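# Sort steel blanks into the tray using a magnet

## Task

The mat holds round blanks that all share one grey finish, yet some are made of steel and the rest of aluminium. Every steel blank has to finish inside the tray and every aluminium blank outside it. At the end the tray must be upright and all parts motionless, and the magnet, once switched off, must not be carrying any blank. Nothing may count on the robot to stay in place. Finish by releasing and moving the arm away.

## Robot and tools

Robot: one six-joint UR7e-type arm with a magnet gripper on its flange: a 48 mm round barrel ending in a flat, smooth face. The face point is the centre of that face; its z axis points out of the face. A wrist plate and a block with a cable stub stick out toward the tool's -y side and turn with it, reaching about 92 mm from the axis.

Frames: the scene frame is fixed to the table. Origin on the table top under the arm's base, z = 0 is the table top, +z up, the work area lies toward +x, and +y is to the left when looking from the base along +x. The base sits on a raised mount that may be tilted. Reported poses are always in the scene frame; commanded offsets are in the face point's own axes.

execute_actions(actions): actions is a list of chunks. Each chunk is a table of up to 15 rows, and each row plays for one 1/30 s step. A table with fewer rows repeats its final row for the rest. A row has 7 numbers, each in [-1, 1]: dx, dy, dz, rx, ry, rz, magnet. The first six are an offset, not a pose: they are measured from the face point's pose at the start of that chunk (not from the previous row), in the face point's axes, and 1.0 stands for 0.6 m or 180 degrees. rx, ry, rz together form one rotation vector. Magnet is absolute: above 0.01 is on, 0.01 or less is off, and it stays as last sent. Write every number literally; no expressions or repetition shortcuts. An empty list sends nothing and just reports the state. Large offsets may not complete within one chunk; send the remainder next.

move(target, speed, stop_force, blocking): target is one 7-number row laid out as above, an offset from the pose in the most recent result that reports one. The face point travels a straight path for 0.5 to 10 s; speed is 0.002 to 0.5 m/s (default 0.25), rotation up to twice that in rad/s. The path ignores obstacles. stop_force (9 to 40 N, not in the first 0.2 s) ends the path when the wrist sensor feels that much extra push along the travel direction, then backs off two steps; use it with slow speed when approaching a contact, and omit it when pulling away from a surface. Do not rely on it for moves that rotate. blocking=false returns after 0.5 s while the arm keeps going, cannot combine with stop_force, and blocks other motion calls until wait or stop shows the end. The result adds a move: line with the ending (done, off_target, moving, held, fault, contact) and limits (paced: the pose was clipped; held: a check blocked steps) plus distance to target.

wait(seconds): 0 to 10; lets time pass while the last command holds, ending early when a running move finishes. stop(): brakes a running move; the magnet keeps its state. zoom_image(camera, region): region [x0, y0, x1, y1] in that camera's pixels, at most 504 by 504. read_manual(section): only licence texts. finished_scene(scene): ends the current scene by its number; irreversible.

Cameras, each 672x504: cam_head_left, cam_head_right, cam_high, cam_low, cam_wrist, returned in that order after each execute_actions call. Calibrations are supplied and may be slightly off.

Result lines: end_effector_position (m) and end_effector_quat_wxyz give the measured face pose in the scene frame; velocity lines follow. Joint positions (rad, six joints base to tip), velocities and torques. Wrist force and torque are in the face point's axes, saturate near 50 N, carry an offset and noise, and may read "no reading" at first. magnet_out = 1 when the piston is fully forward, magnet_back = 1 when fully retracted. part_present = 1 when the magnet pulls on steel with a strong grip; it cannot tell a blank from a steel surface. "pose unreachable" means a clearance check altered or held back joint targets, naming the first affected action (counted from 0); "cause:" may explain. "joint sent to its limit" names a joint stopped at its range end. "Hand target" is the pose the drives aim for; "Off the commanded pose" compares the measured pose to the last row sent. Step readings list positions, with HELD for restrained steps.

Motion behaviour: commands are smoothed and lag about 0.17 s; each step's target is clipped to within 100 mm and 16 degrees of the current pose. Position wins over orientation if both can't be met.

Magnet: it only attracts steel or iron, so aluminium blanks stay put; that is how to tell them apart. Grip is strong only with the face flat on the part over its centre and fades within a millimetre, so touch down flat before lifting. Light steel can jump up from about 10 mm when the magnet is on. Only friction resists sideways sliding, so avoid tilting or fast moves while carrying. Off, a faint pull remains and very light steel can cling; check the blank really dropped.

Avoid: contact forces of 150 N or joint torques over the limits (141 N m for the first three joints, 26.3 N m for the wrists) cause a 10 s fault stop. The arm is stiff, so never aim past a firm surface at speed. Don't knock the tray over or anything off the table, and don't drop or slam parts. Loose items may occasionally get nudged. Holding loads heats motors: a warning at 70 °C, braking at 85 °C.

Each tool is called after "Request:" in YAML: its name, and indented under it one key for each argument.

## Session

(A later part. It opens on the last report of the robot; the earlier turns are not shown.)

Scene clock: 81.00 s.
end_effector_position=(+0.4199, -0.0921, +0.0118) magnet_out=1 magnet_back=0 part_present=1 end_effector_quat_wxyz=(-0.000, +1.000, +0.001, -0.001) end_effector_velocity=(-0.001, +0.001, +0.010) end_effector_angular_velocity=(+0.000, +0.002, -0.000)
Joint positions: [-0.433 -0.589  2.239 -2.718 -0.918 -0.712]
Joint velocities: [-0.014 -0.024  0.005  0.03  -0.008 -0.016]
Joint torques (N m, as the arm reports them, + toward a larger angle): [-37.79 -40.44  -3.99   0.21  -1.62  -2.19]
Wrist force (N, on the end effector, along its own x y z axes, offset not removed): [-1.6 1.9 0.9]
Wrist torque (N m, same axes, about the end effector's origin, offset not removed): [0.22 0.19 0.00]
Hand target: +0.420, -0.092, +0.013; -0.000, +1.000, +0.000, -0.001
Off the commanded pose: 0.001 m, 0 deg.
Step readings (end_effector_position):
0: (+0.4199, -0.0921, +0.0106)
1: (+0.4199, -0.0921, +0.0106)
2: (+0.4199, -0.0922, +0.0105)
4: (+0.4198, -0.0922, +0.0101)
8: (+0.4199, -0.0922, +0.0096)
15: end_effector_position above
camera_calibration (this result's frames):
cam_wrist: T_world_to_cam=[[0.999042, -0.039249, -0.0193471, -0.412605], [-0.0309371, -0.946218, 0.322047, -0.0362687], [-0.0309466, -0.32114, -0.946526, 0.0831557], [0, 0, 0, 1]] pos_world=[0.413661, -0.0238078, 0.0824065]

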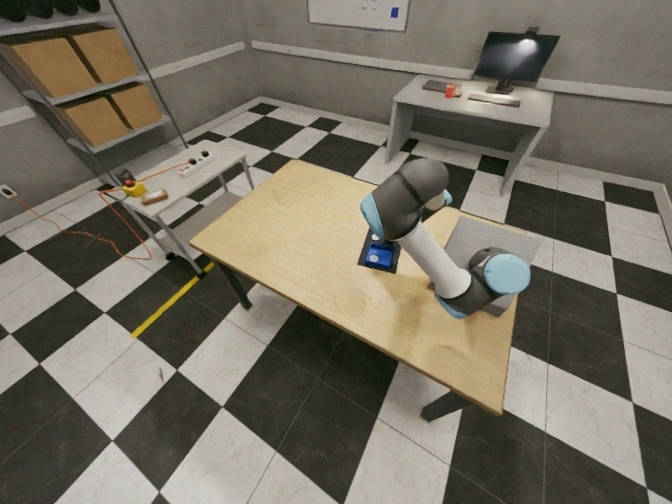

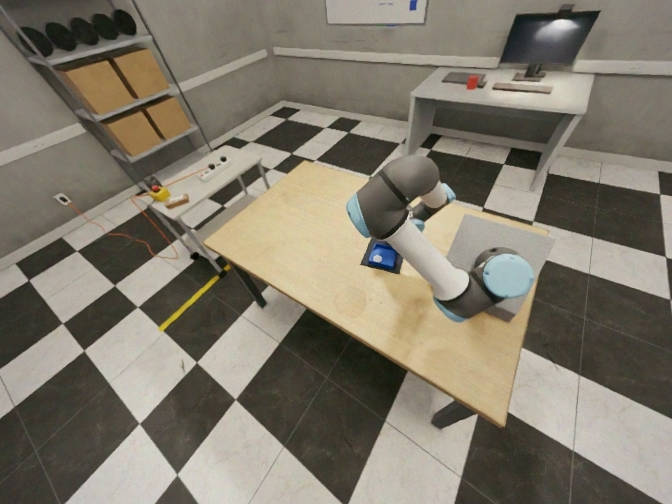

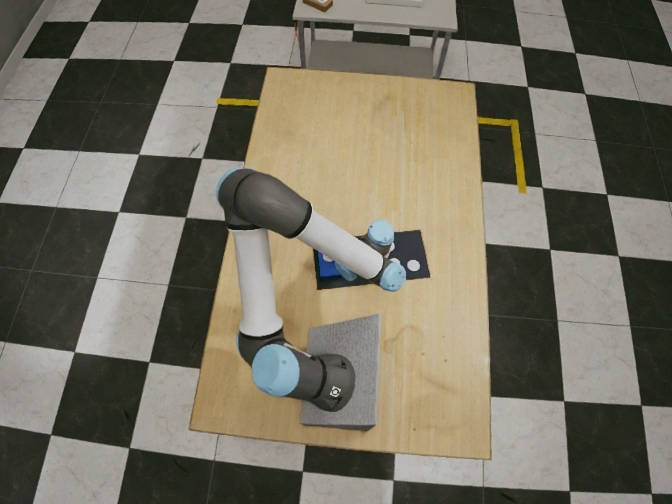

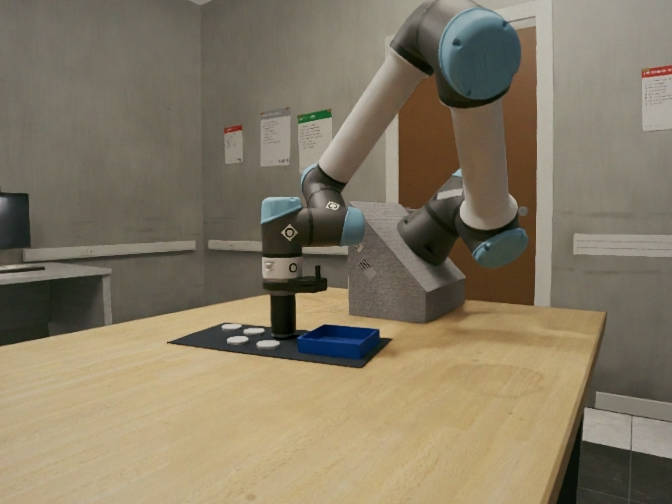

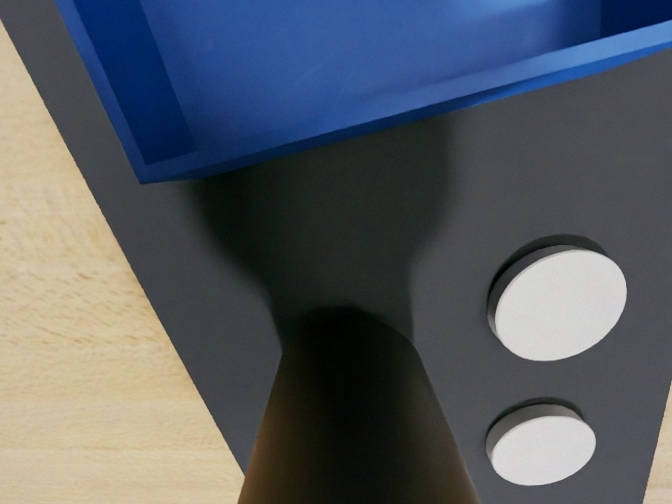

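Request:
move:
  target: [-0.0215,-0.1235,-0.0837,0,0,0,1]
  speed: 0.2

Request:
move:
  target: [-0.025,-0.1255,0.0825,0,0,0,1]
  speed: 0.15

Scene clock: 83.97 s.
end_effector_position=(+0.4072, -0.0183, +0.0618) magnet_out=1 magnet_back=0 part_present=1 end_effector_quat_wxyz=(-0.000, +1.000, +0.001, -0.001) end_effector_velocity=(-0.000, +0.002, +0.002) end_effector_angular_velocity=(-0.002, +0.002, +0.001)
Joint positions: [-0.414 -0.863  2.356 -2.574 -0.909 -0.691]
Joint velocities: [ 0.    -0.009  0.001  0.008 -0.003 -0.001]
Joint torques (N m, as the arm reports them, + toward a larger angle): [-29.2  -34.71  -6.49   0.66  -1.35  -1.81]
Wrist force (N, on the end effector, along its own x y z axes, offset not removed): [-2.1 -1.8 -0.4]
Wrist torque (N m, same axes, about the end effector's origin, offset not removed): [-0.15 0.20 -0.04]
Hand target: +0.407, -0.018, +0.062; -0.000, +1.000, +0.001, -0.001
Off the commanded pose: 0.000 m, 0 deg.
move: done
camera_calibration (this result's frames):
cam_wrist: T_world_to_cam=[[0.999045, -0.0392235, -0.0192733, -0.396012], [-0.0309372, -0.946224, 0.322031, 0.0170657], [-0.030868, -0.321127, -0.946533, 0.153794], [0, 0, 0, 1]] pos_world=[0.400909, 0.0500025, 0.132443]

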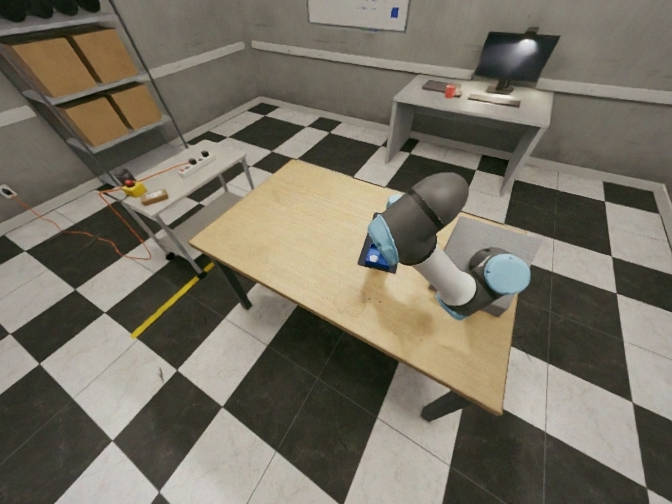

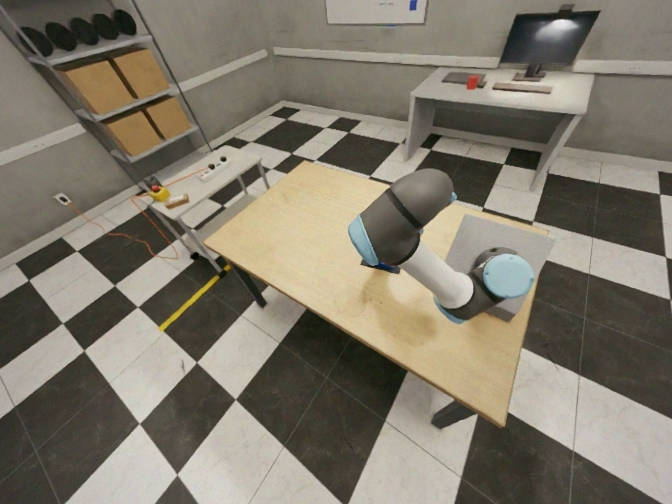

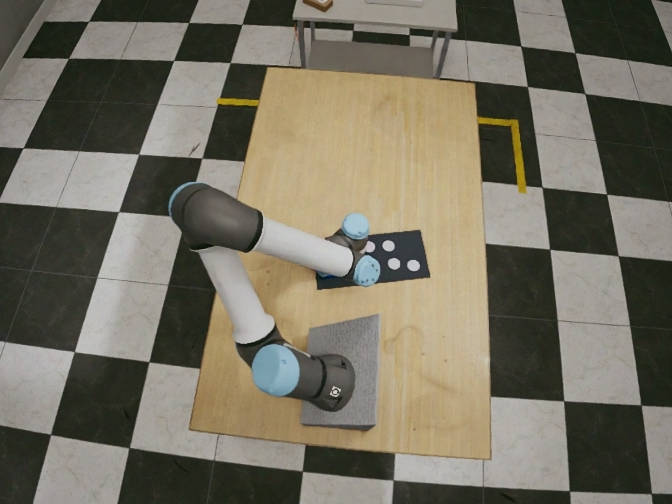

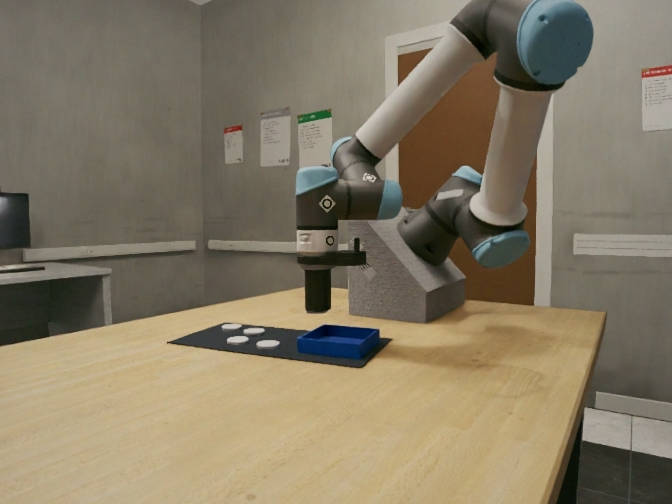

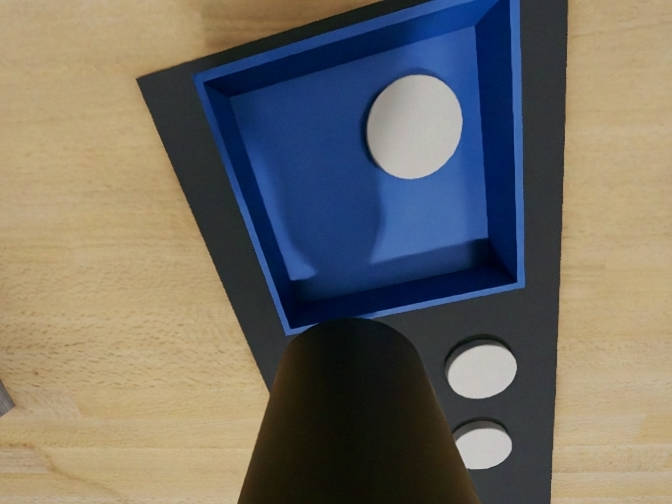

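Scene clock: 85.17 s.
end_effector_position=(+0.3922, +0.0567, +0.0127) magnet_out=1 magnet_back=0 part_present=1 end_effector_quat_wxyz=(-0.000, +1.000, +0.001, -0.001) end_effector_velocity=(+0.001, +0.002, -0.002) end_effector_angular_velocity=(-0.003, -0.002, +0.001)
Joint positions: [-0.222 -0.89   2.438 -2.777 -0.831 -0.46 ]
Joint velocities: [ 0.008  0.002 -0.    -0.012  0.001  0.012]
Joint torques (N m, as the arm reports them, + toward a larger angle): [-18.82  -8.35  -0.29  -5.03   1.85   2.48]
Wrist force (N, on the end effector, along its own x y z axes, offset not removed): [0.7 -0.3 -0.5]
Wrist torque (N m, same axes, about the end effector's origin, offset not removed): [0.14 -0.08 0.11]
Hand target: +0.392, +0.057, +0.012; +0.000, +1.000, +0.001, -0.001
Off the commanded pose: 0.000 m, 0 deg.
move: done
camera_calibration (this result's frames):
cam_wrist: T_world_to_cam=[[0.99905, -0.0390976, -0.0192597, -0.379043], [-0.0308183, -0.946186, 0.322154, 0.103343], [-0.0308187, -0.321254, -0.946491, 0.130892], [0, 0, 0, 1]] pos_world=[0.385902, 0.125011, 0.0832954]

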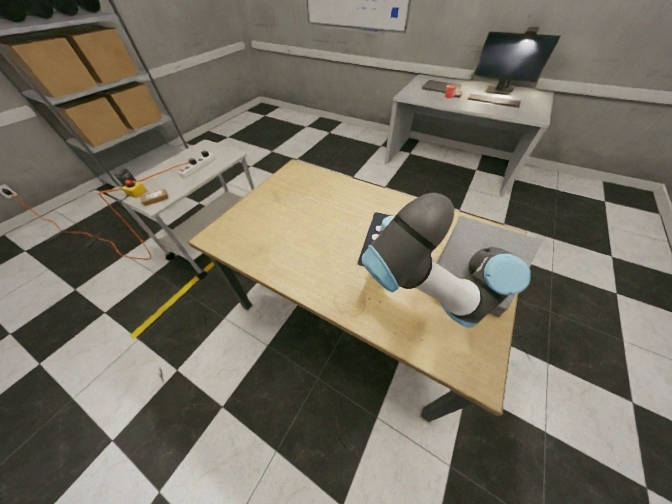

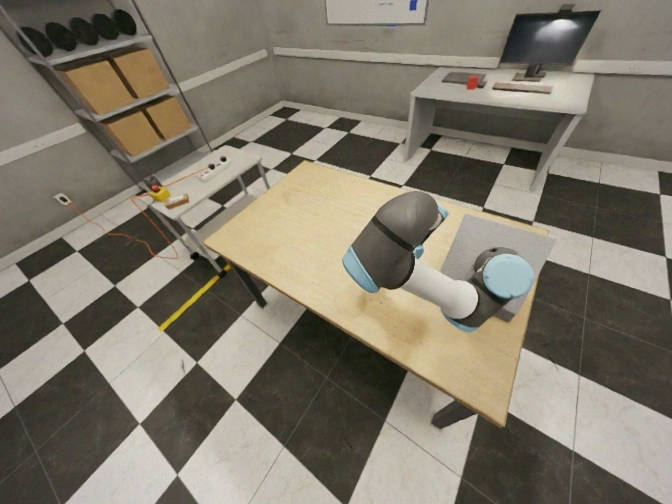

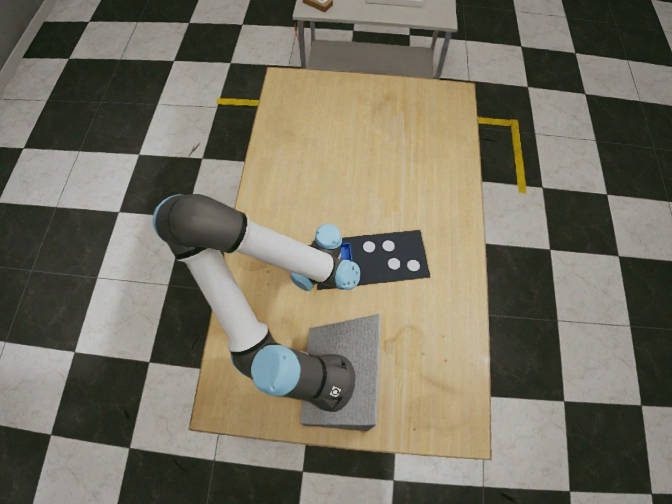

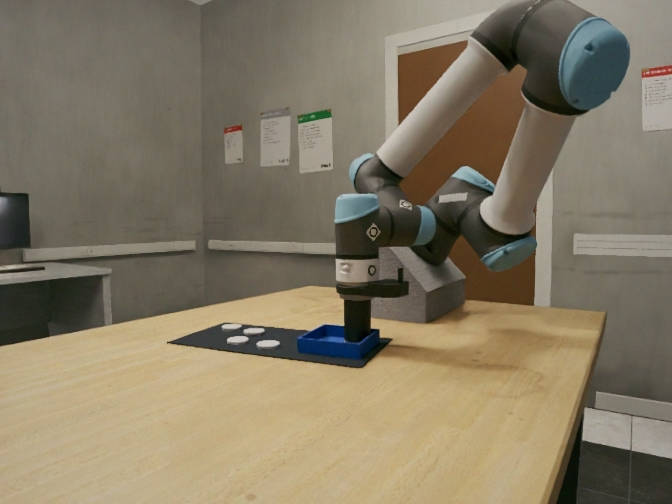

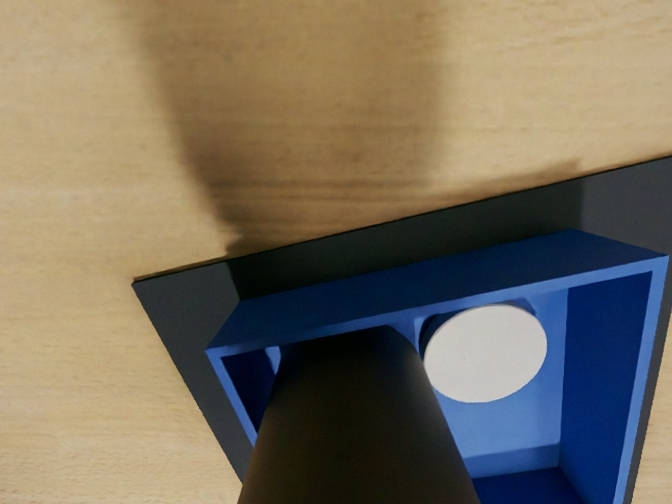

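Request:
move:
  target: [0.0297,0.1112,-0.0622,0,0,0,0]
  speed: 0.2

Request:
move:
  target: [0.0367,0.2413,0.065,0,0,0,0]
  speed: 0.25

Request:
execute_actions:
  actions:
    - [[0,0,0.002,0,0,0,0],[0,0,0.002,0,0,0,0],[0,0,0.002,0,0,0,1],[0,0,0.002,0,0,0,1],[0,0,0.002,0,0,0,1],[0,0,0.002,0,0,0,1],[0,0,0.002,0,0,0,1],[0,0,0.002,0,0,0,1],[0,0,0,0,0,0,1],[0,0,-0.002,0,0,0,1],[0,0,-0.004,0,0,0,1]]

Scene clock: 89.63 s.
end_effector_position=(+0.4099, -0.0097, +0.0498) magnet_out=0 magnet_back=1 part_present=0 end_effector_quat_wxyz=(-0.000, +1.000, +0.001, -0.001) end_effector_velocity=(+0.001, -0.003, +0.002) end_effector_angular_velocity=(+0.001, +0.000, -0.001)
Joint positions: [-0.379 -0.848  2.356 -2.614 -0.893 -0.65 ]
Joint velocities: [-0.006  0.002 -0.004  0.007 -0.002 -0.006]
Joint torques (N m, as the arm reports them, + toward a larger angle): [-34.6   -5.85 -19.72   0.5   -1.13  -2.09]
Wrist force (N, on the end effector, along its own x y z axes, offset not removed): [-0.6 1.2 0.0]
Wrist torque (N m, same axes, about the end effector's origin, offset not removed): [0.30 0.05 0.02]
Hand target: +0.410, -0.010, +0.050; -0.000, +1.000, +0.001, -0.001
Off the commanded pose: 0.000 m, 0 deg.
move: done
camera_calibration (this result's frames):
cam_wrist: T_world_to_cam=[[0.99905, -0.0390948, -0.019248, -0.39868], [-0.0308247, -0.946241, 0.321991, 0.029124], [-0.0308014, -0.321092, -0.946547, 0.145179], [0, 0, 0, 1]] pos_world=[0.403671, 0.0585879, 0.120368]

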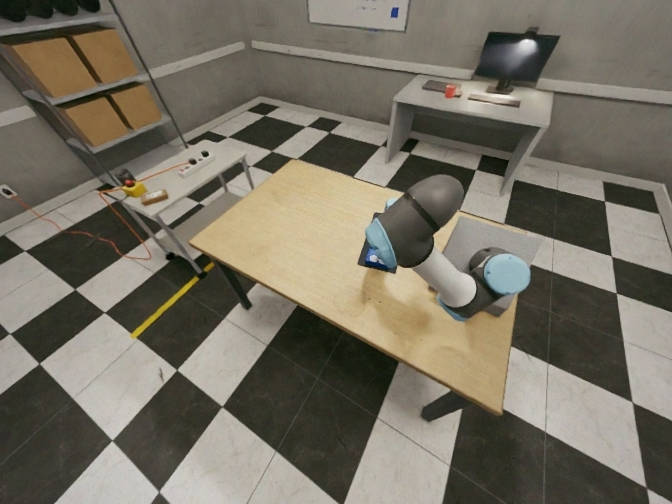

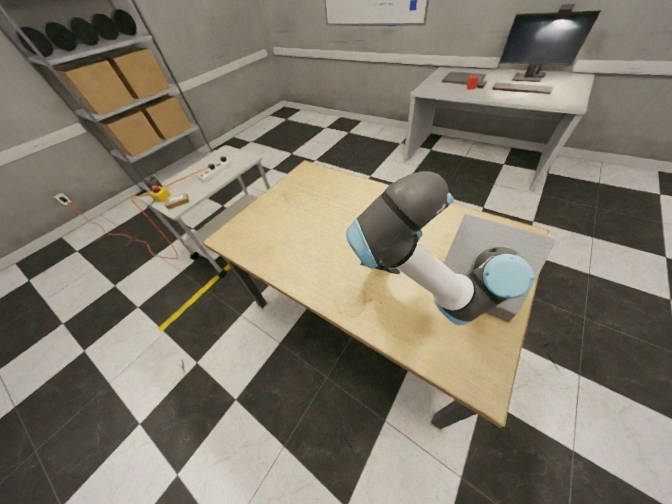

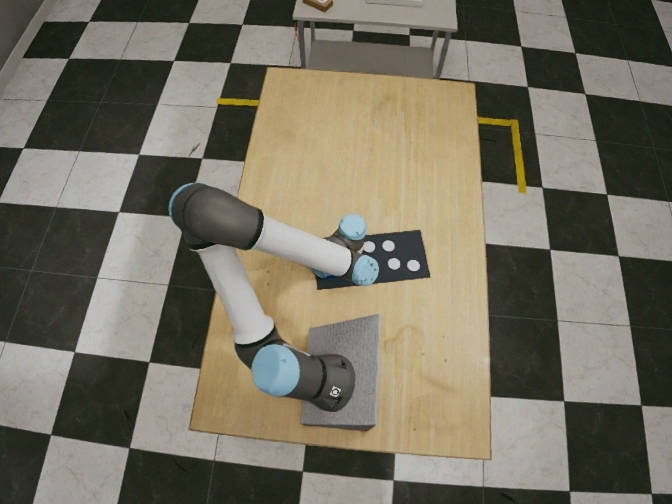

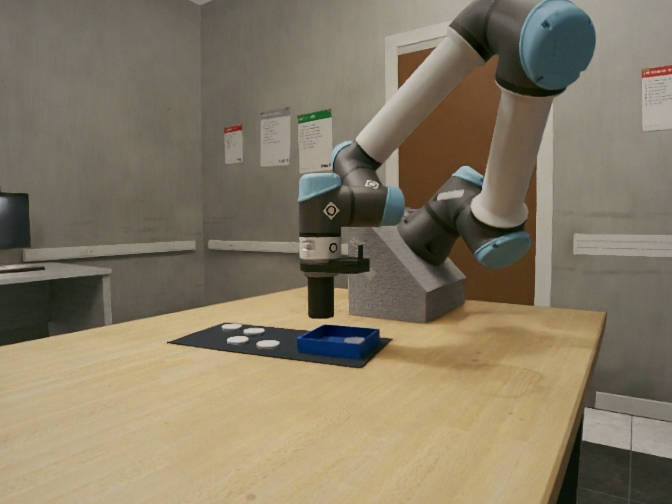

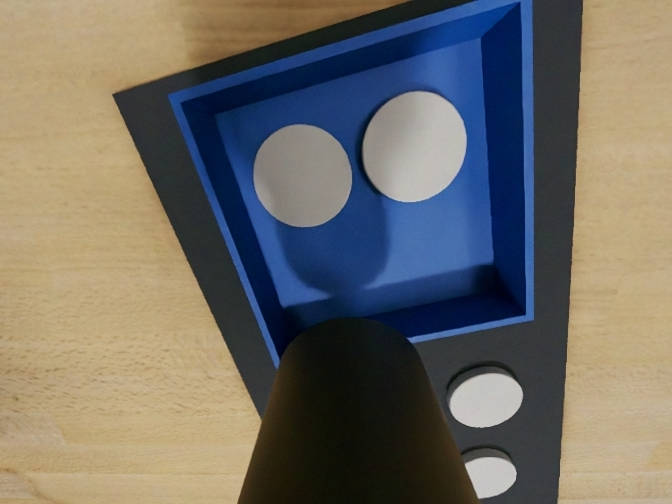

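Scene clock: 90.97 s.
end_effector_position=(+0.4318, -0.1541, +0.0107) magnet_out=0 magnet_back=1 part_present=0 end_effector_quat_wxyz=(-0.000, +1.000, +0.001, -0.001) end_effector_velocity=(+0.001, -0.002, -0.001) end_effector_angular_velocity=(+0.000, -0.000, +0.000)
Joint positions: [-0.503 -0.475  2.123 -2.671 -0.953 -0.787]
Joint velocities: [-0.     0.005 -0.006  0.001 -0.    -0.   ]
Joint torques (N m, as the arm reports them, + toward a larger angle): [-37.1  -15.91 -18.17   0.36  -1.6   -2.04]
Wrist force (N, on the end effector, along its own x y z axes, offset not removed): [-3.5 0.5 1.2]
Wrist torque (N m, same axes, about the end effector's origin, offset not removed): [0.03 0.32 0.18]
Hand target: +0.432, -0.154, +0.011; -0.000, +1.000, +0.001, -0.001
Off the commanded pose: 0.000 m, 0 deg.
move: done
camera_calibration (this result's frames):
cam_wrist: T_world_to_cam=[[0.999051, -0.0390392, -0.0193057, -0.426896], [-0.0307593, -0.946303, 0.321813, -0.0942765], [-0.0308324, -0.320914, -0.946606, 0.0625261], [0, 0, 0, 1]] pos_world=[0.425519, -0.0858143, 0.0812855]

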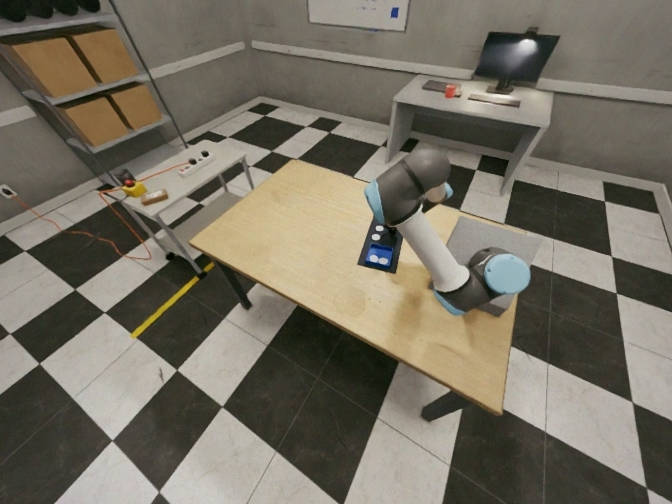

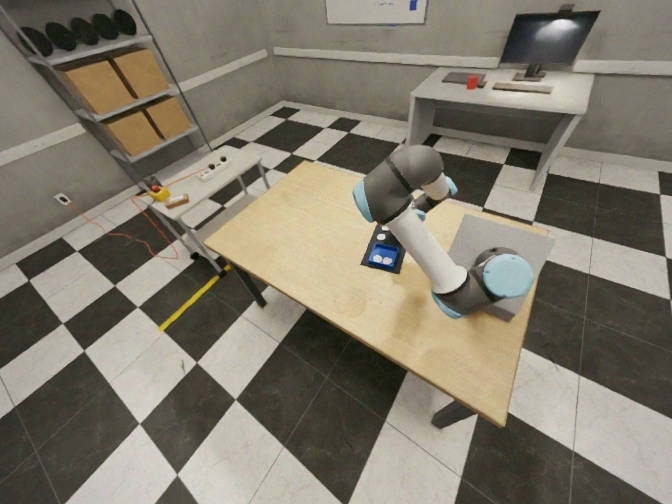

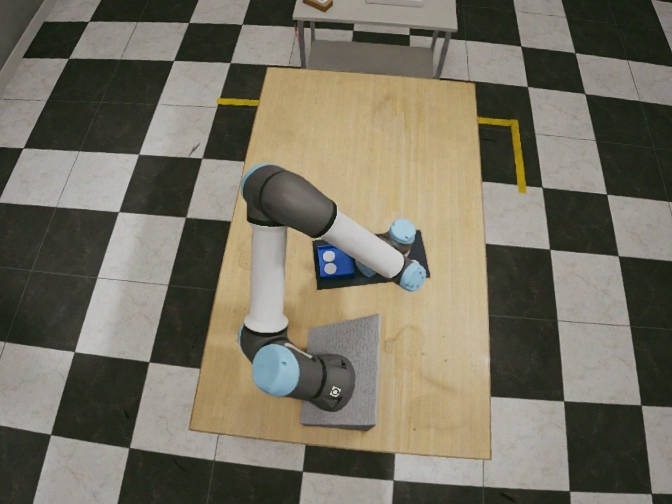

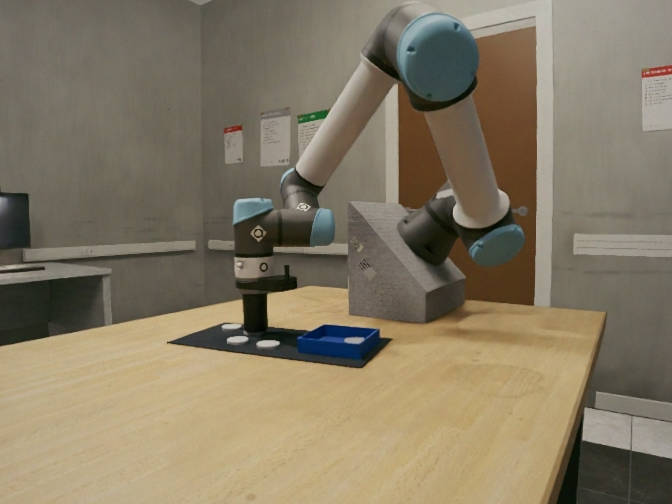

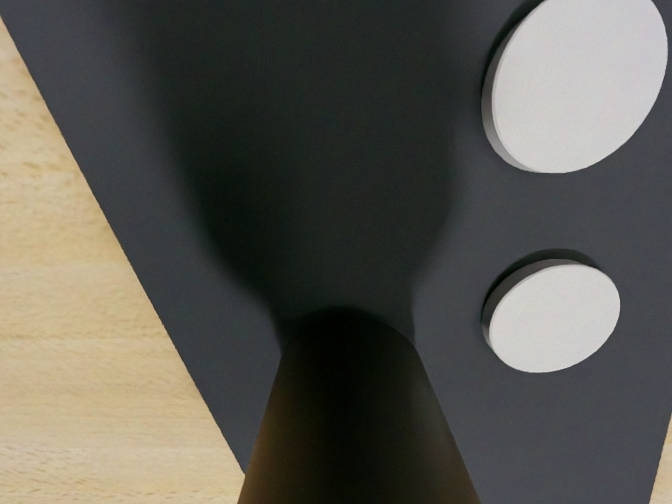

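Scene clock: 91.47 s.
end_effector_position=(+0.4318, -0.1541, +0.0119) magnet_out=1 magnet_back=0 part_present=1 end_effector_quat_wxyz=(-0.000, +1.000, +0.001, -0.001) end_effector_velocity=(-0.000, -0.000, +0.010) end_effector_angular_velocity=(-0.001, -0.000, -0.000)
Joint positions: [-0.505 -0.478  2.123 -2.667 -0.954 -0.789]
Joint velocities: [-0.014 -0.022  0.004  0.025 -0.008 -0.014]
Joint torques (N m, as the arm reports them, + toward a larger angle): [-35.67 -44.07  -4.68   0.47  -2.04  -1.86]
Wrist force (N, on the end effector, along its own x y z axes, offset not removed): [0.7 -2.2 0.3]
Wrist torque (N m, same axes, about the end effector's origin, offset not removed): [-0.10 -0.09 0.06]
Hand target: +0.432, -0.154, +0.013; -0.000, +1.000, +0.001, -0.001
Off the commanded pose: 0.001 m, 0 deg.
Step readings (end_effector_position):
0: (+0.4318, -0.1541, +0.0107)
1: (+0.4318, -0.1541, +0.0106)
2: (+0.4318, -0.1542, +0.0105)
4: (+0.4317, -0.1542, +0.0101)
8: (+0.4318, -0.1541, +0.0097)
15: end_effector_position above
camera_calibration (this result's frames):
cam_wrist: T_world_to_cam=[[0.999055, -0.0390016, -0.019208, -0.426915], [-0.0307579, -0.946333, 0.321727, -0.094668], [-0.030725, -0.320832, -0.946638, 0.0636392], [0, 0, 0, 1]] pos_world=[0.425555, -0.0858203, 0.0825003]

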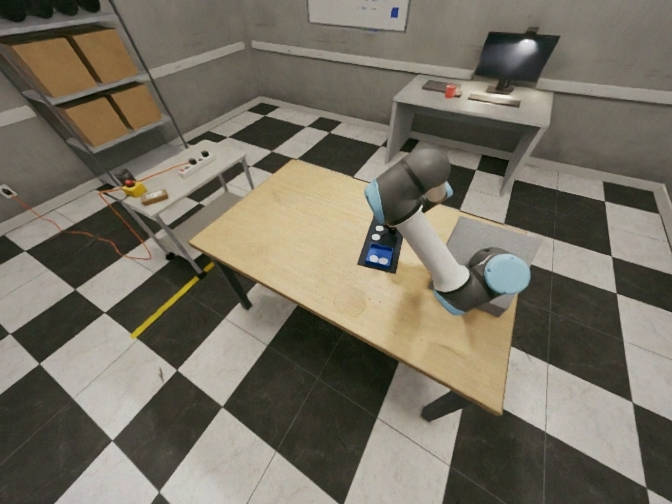

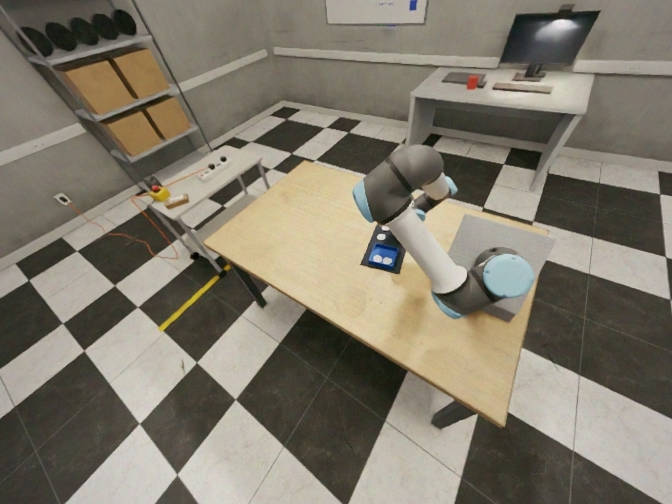

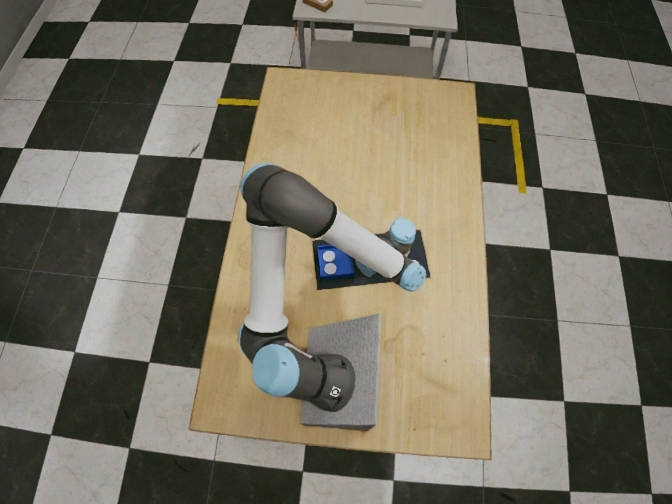

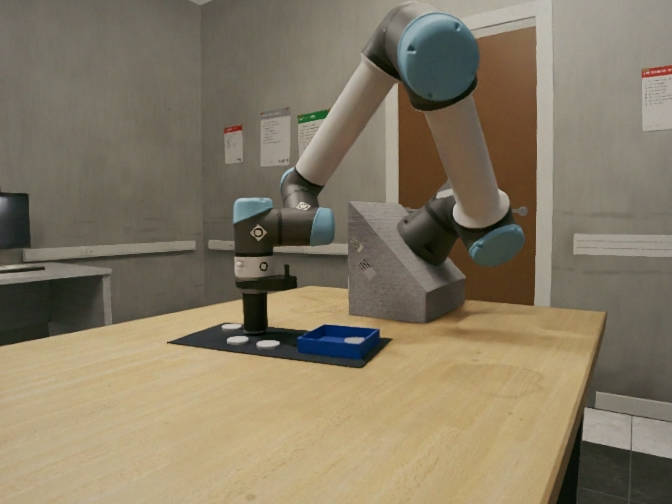

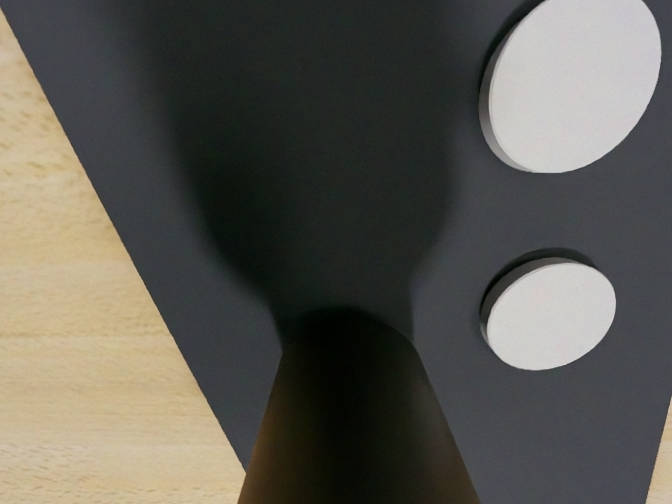

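Request:
move:
  target: [-0.05,-0.2805,-0.0802,0,0,0,1]
  speed: 0.25

Request:
move:
  target: [0,0,0.0793,0,0,0,1]
  speed: 0.12

Scene clock: 96.87 s.
end_effector_position=(+0.4020, +0.0138, +0.0601) magnet_out=1 magnet_back=0 part_present=1 end_effector_quat_wxyz=(-0.000, +1.000, +0.001, -0.001) end_effector_velocity=(-0.000, +0.002, +0.001) end_effector_angular_velocity=(-0.000, +0.000, -0.001)
Joint positions: [-0.367 -0.93   2.394 -2.578 -0.887 -0.637]
Joint velocities: [ 0.001 -0.009  0.002  0.006  0.     0.002]
Joint torques (N m, as the arm reports them, + toward a larger angle): [-22.85 -31.07  -3.48   0.71   1.82   2.31]
Wrist force (N, on the end effector, along its own x y z axes, offset not removed): [-0.2 -0.1 0.3]
Wrist torque (N m, same axes, about the end effector's origin, offset not removed): [0.06 -0.07 0.00]
Hand target: +0.402, +0.014, +0.060; -0.000, +1.000, +0.001, -0.001
Off the commanded pose: 0.000 m, 0 deg.
move: done
camera_calibration (this result's frames):
cam_wrist: T_world_to_cam=[[0.999055, -0.0390594, -0.0190908, -0.389614], [-0.0308438, -0.946263, 0.321925, 0.0477802], [-0.0306391, -0.321032, -0.946573, 0.162151], [0, 0, 0, 1]] pos_world=[0.395688, 0.0820503, 0.130668]

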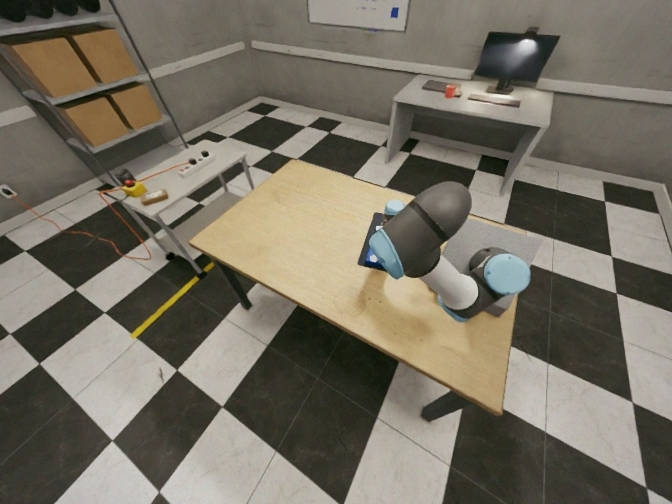

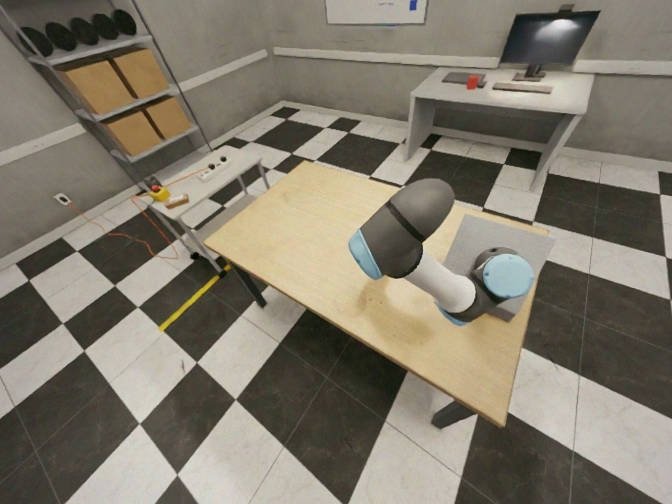

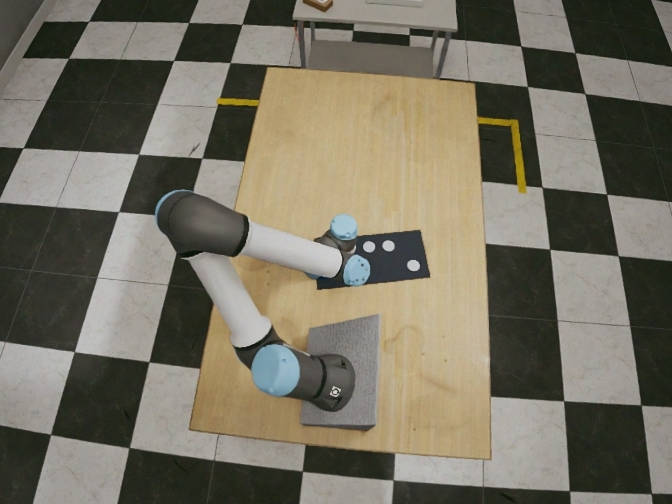

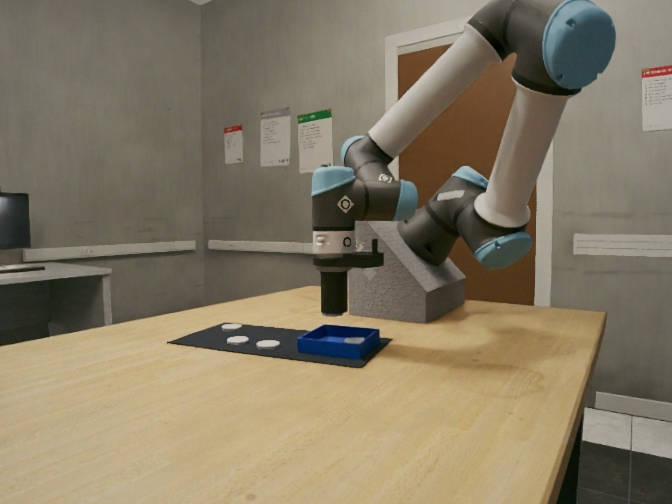

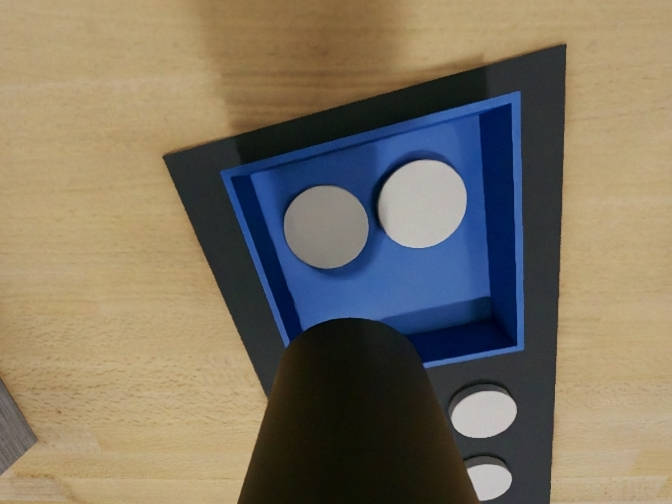

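Scene clock: 97.87 s.
end_effector_position=(+0.4019, +0.0138, +0.0128) magnet_out=1 magnet_back=0 part_present=1 end_effector_quat_wxyz=(-0.000, +1.000, +0.001, -0.001) end_effector_velocity=(+0.001, -0.001, -0.002) end_effector_angular_velocity=(-0.002, -0.002, -0.001)
Joint positions: [-0.288 -0.799  2.389 -2.765 -0.855 -0.543]
Joint velocities: [ 0.003  0.007 -0.002 -0.011  0.001  0.007]
Joint torques (N m, as the arm reports them, + toward a larger angle): [-22.62  -8.68 -15.56  -5.04   1.88   2.1 ]
Wrist force (N, on the end effector, along its own x y z axes, offset not removed): [0.9 -0.6 -2.2]
Wrist torque (N m, same axes, about the end effector's origin, offset not removed): [0.21 -0.17 0.11]
Hand target: +0.402, +0.014, +0.013; -0.000, +1.000, +0.001, -0.001
Off the commanded pose: 0.000 m, 0 deg.
move: done
camera_calibration (this result's frames):
cam_wrist: T_world_to_cam=[[0.999053, -0.039049, -0.019208, -0.390406], [-0.0307959, -0.946259, 0.321939, 0.0630207], [-0.0307471, -0.321042, -0.946566, 0.117452], [0, 0, 0, 1]] pos_world=[0.395588, 0.0820959, 0.0833878]

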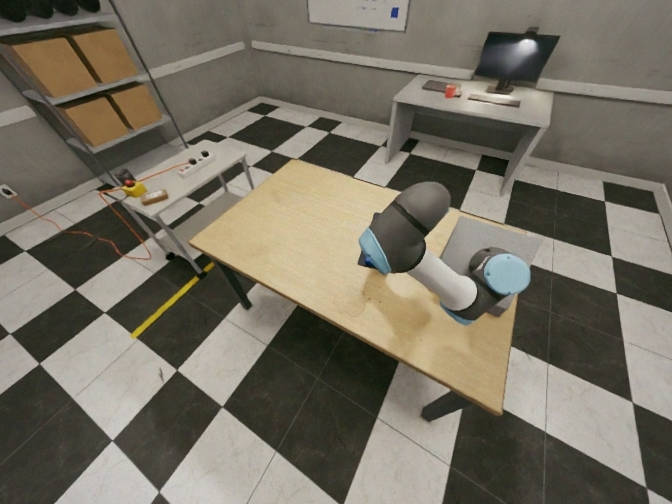

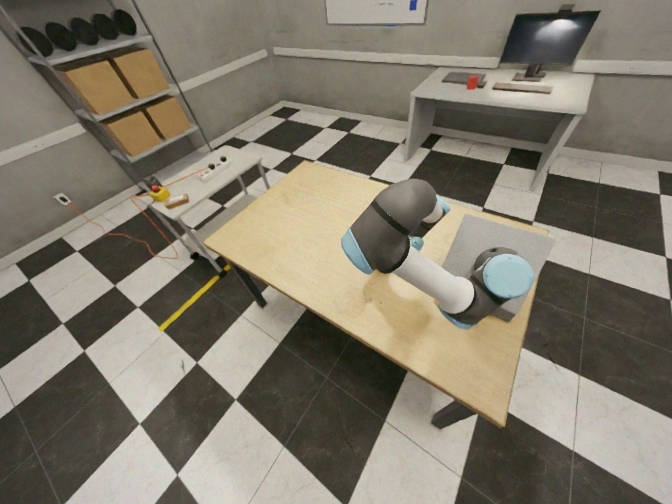

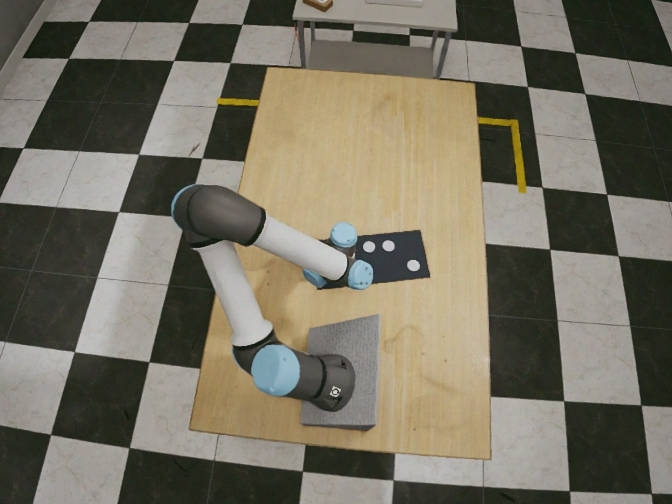

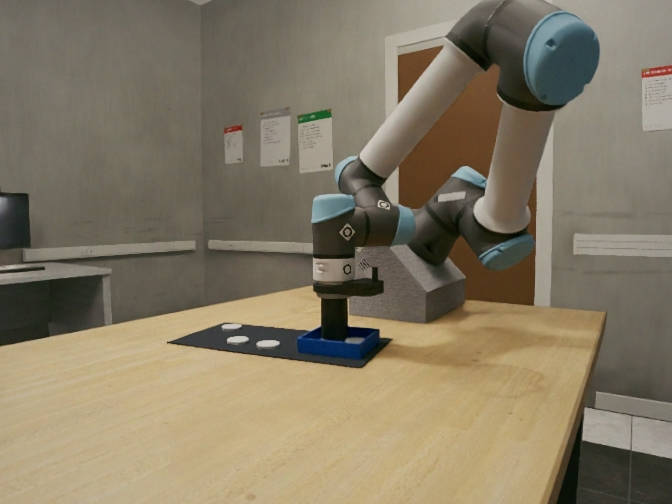

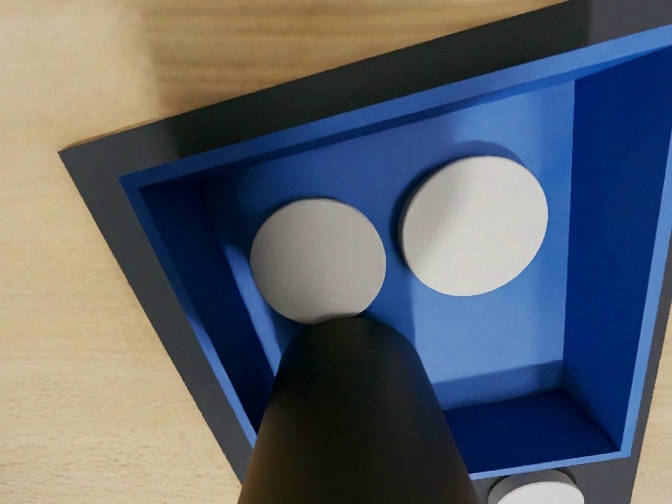

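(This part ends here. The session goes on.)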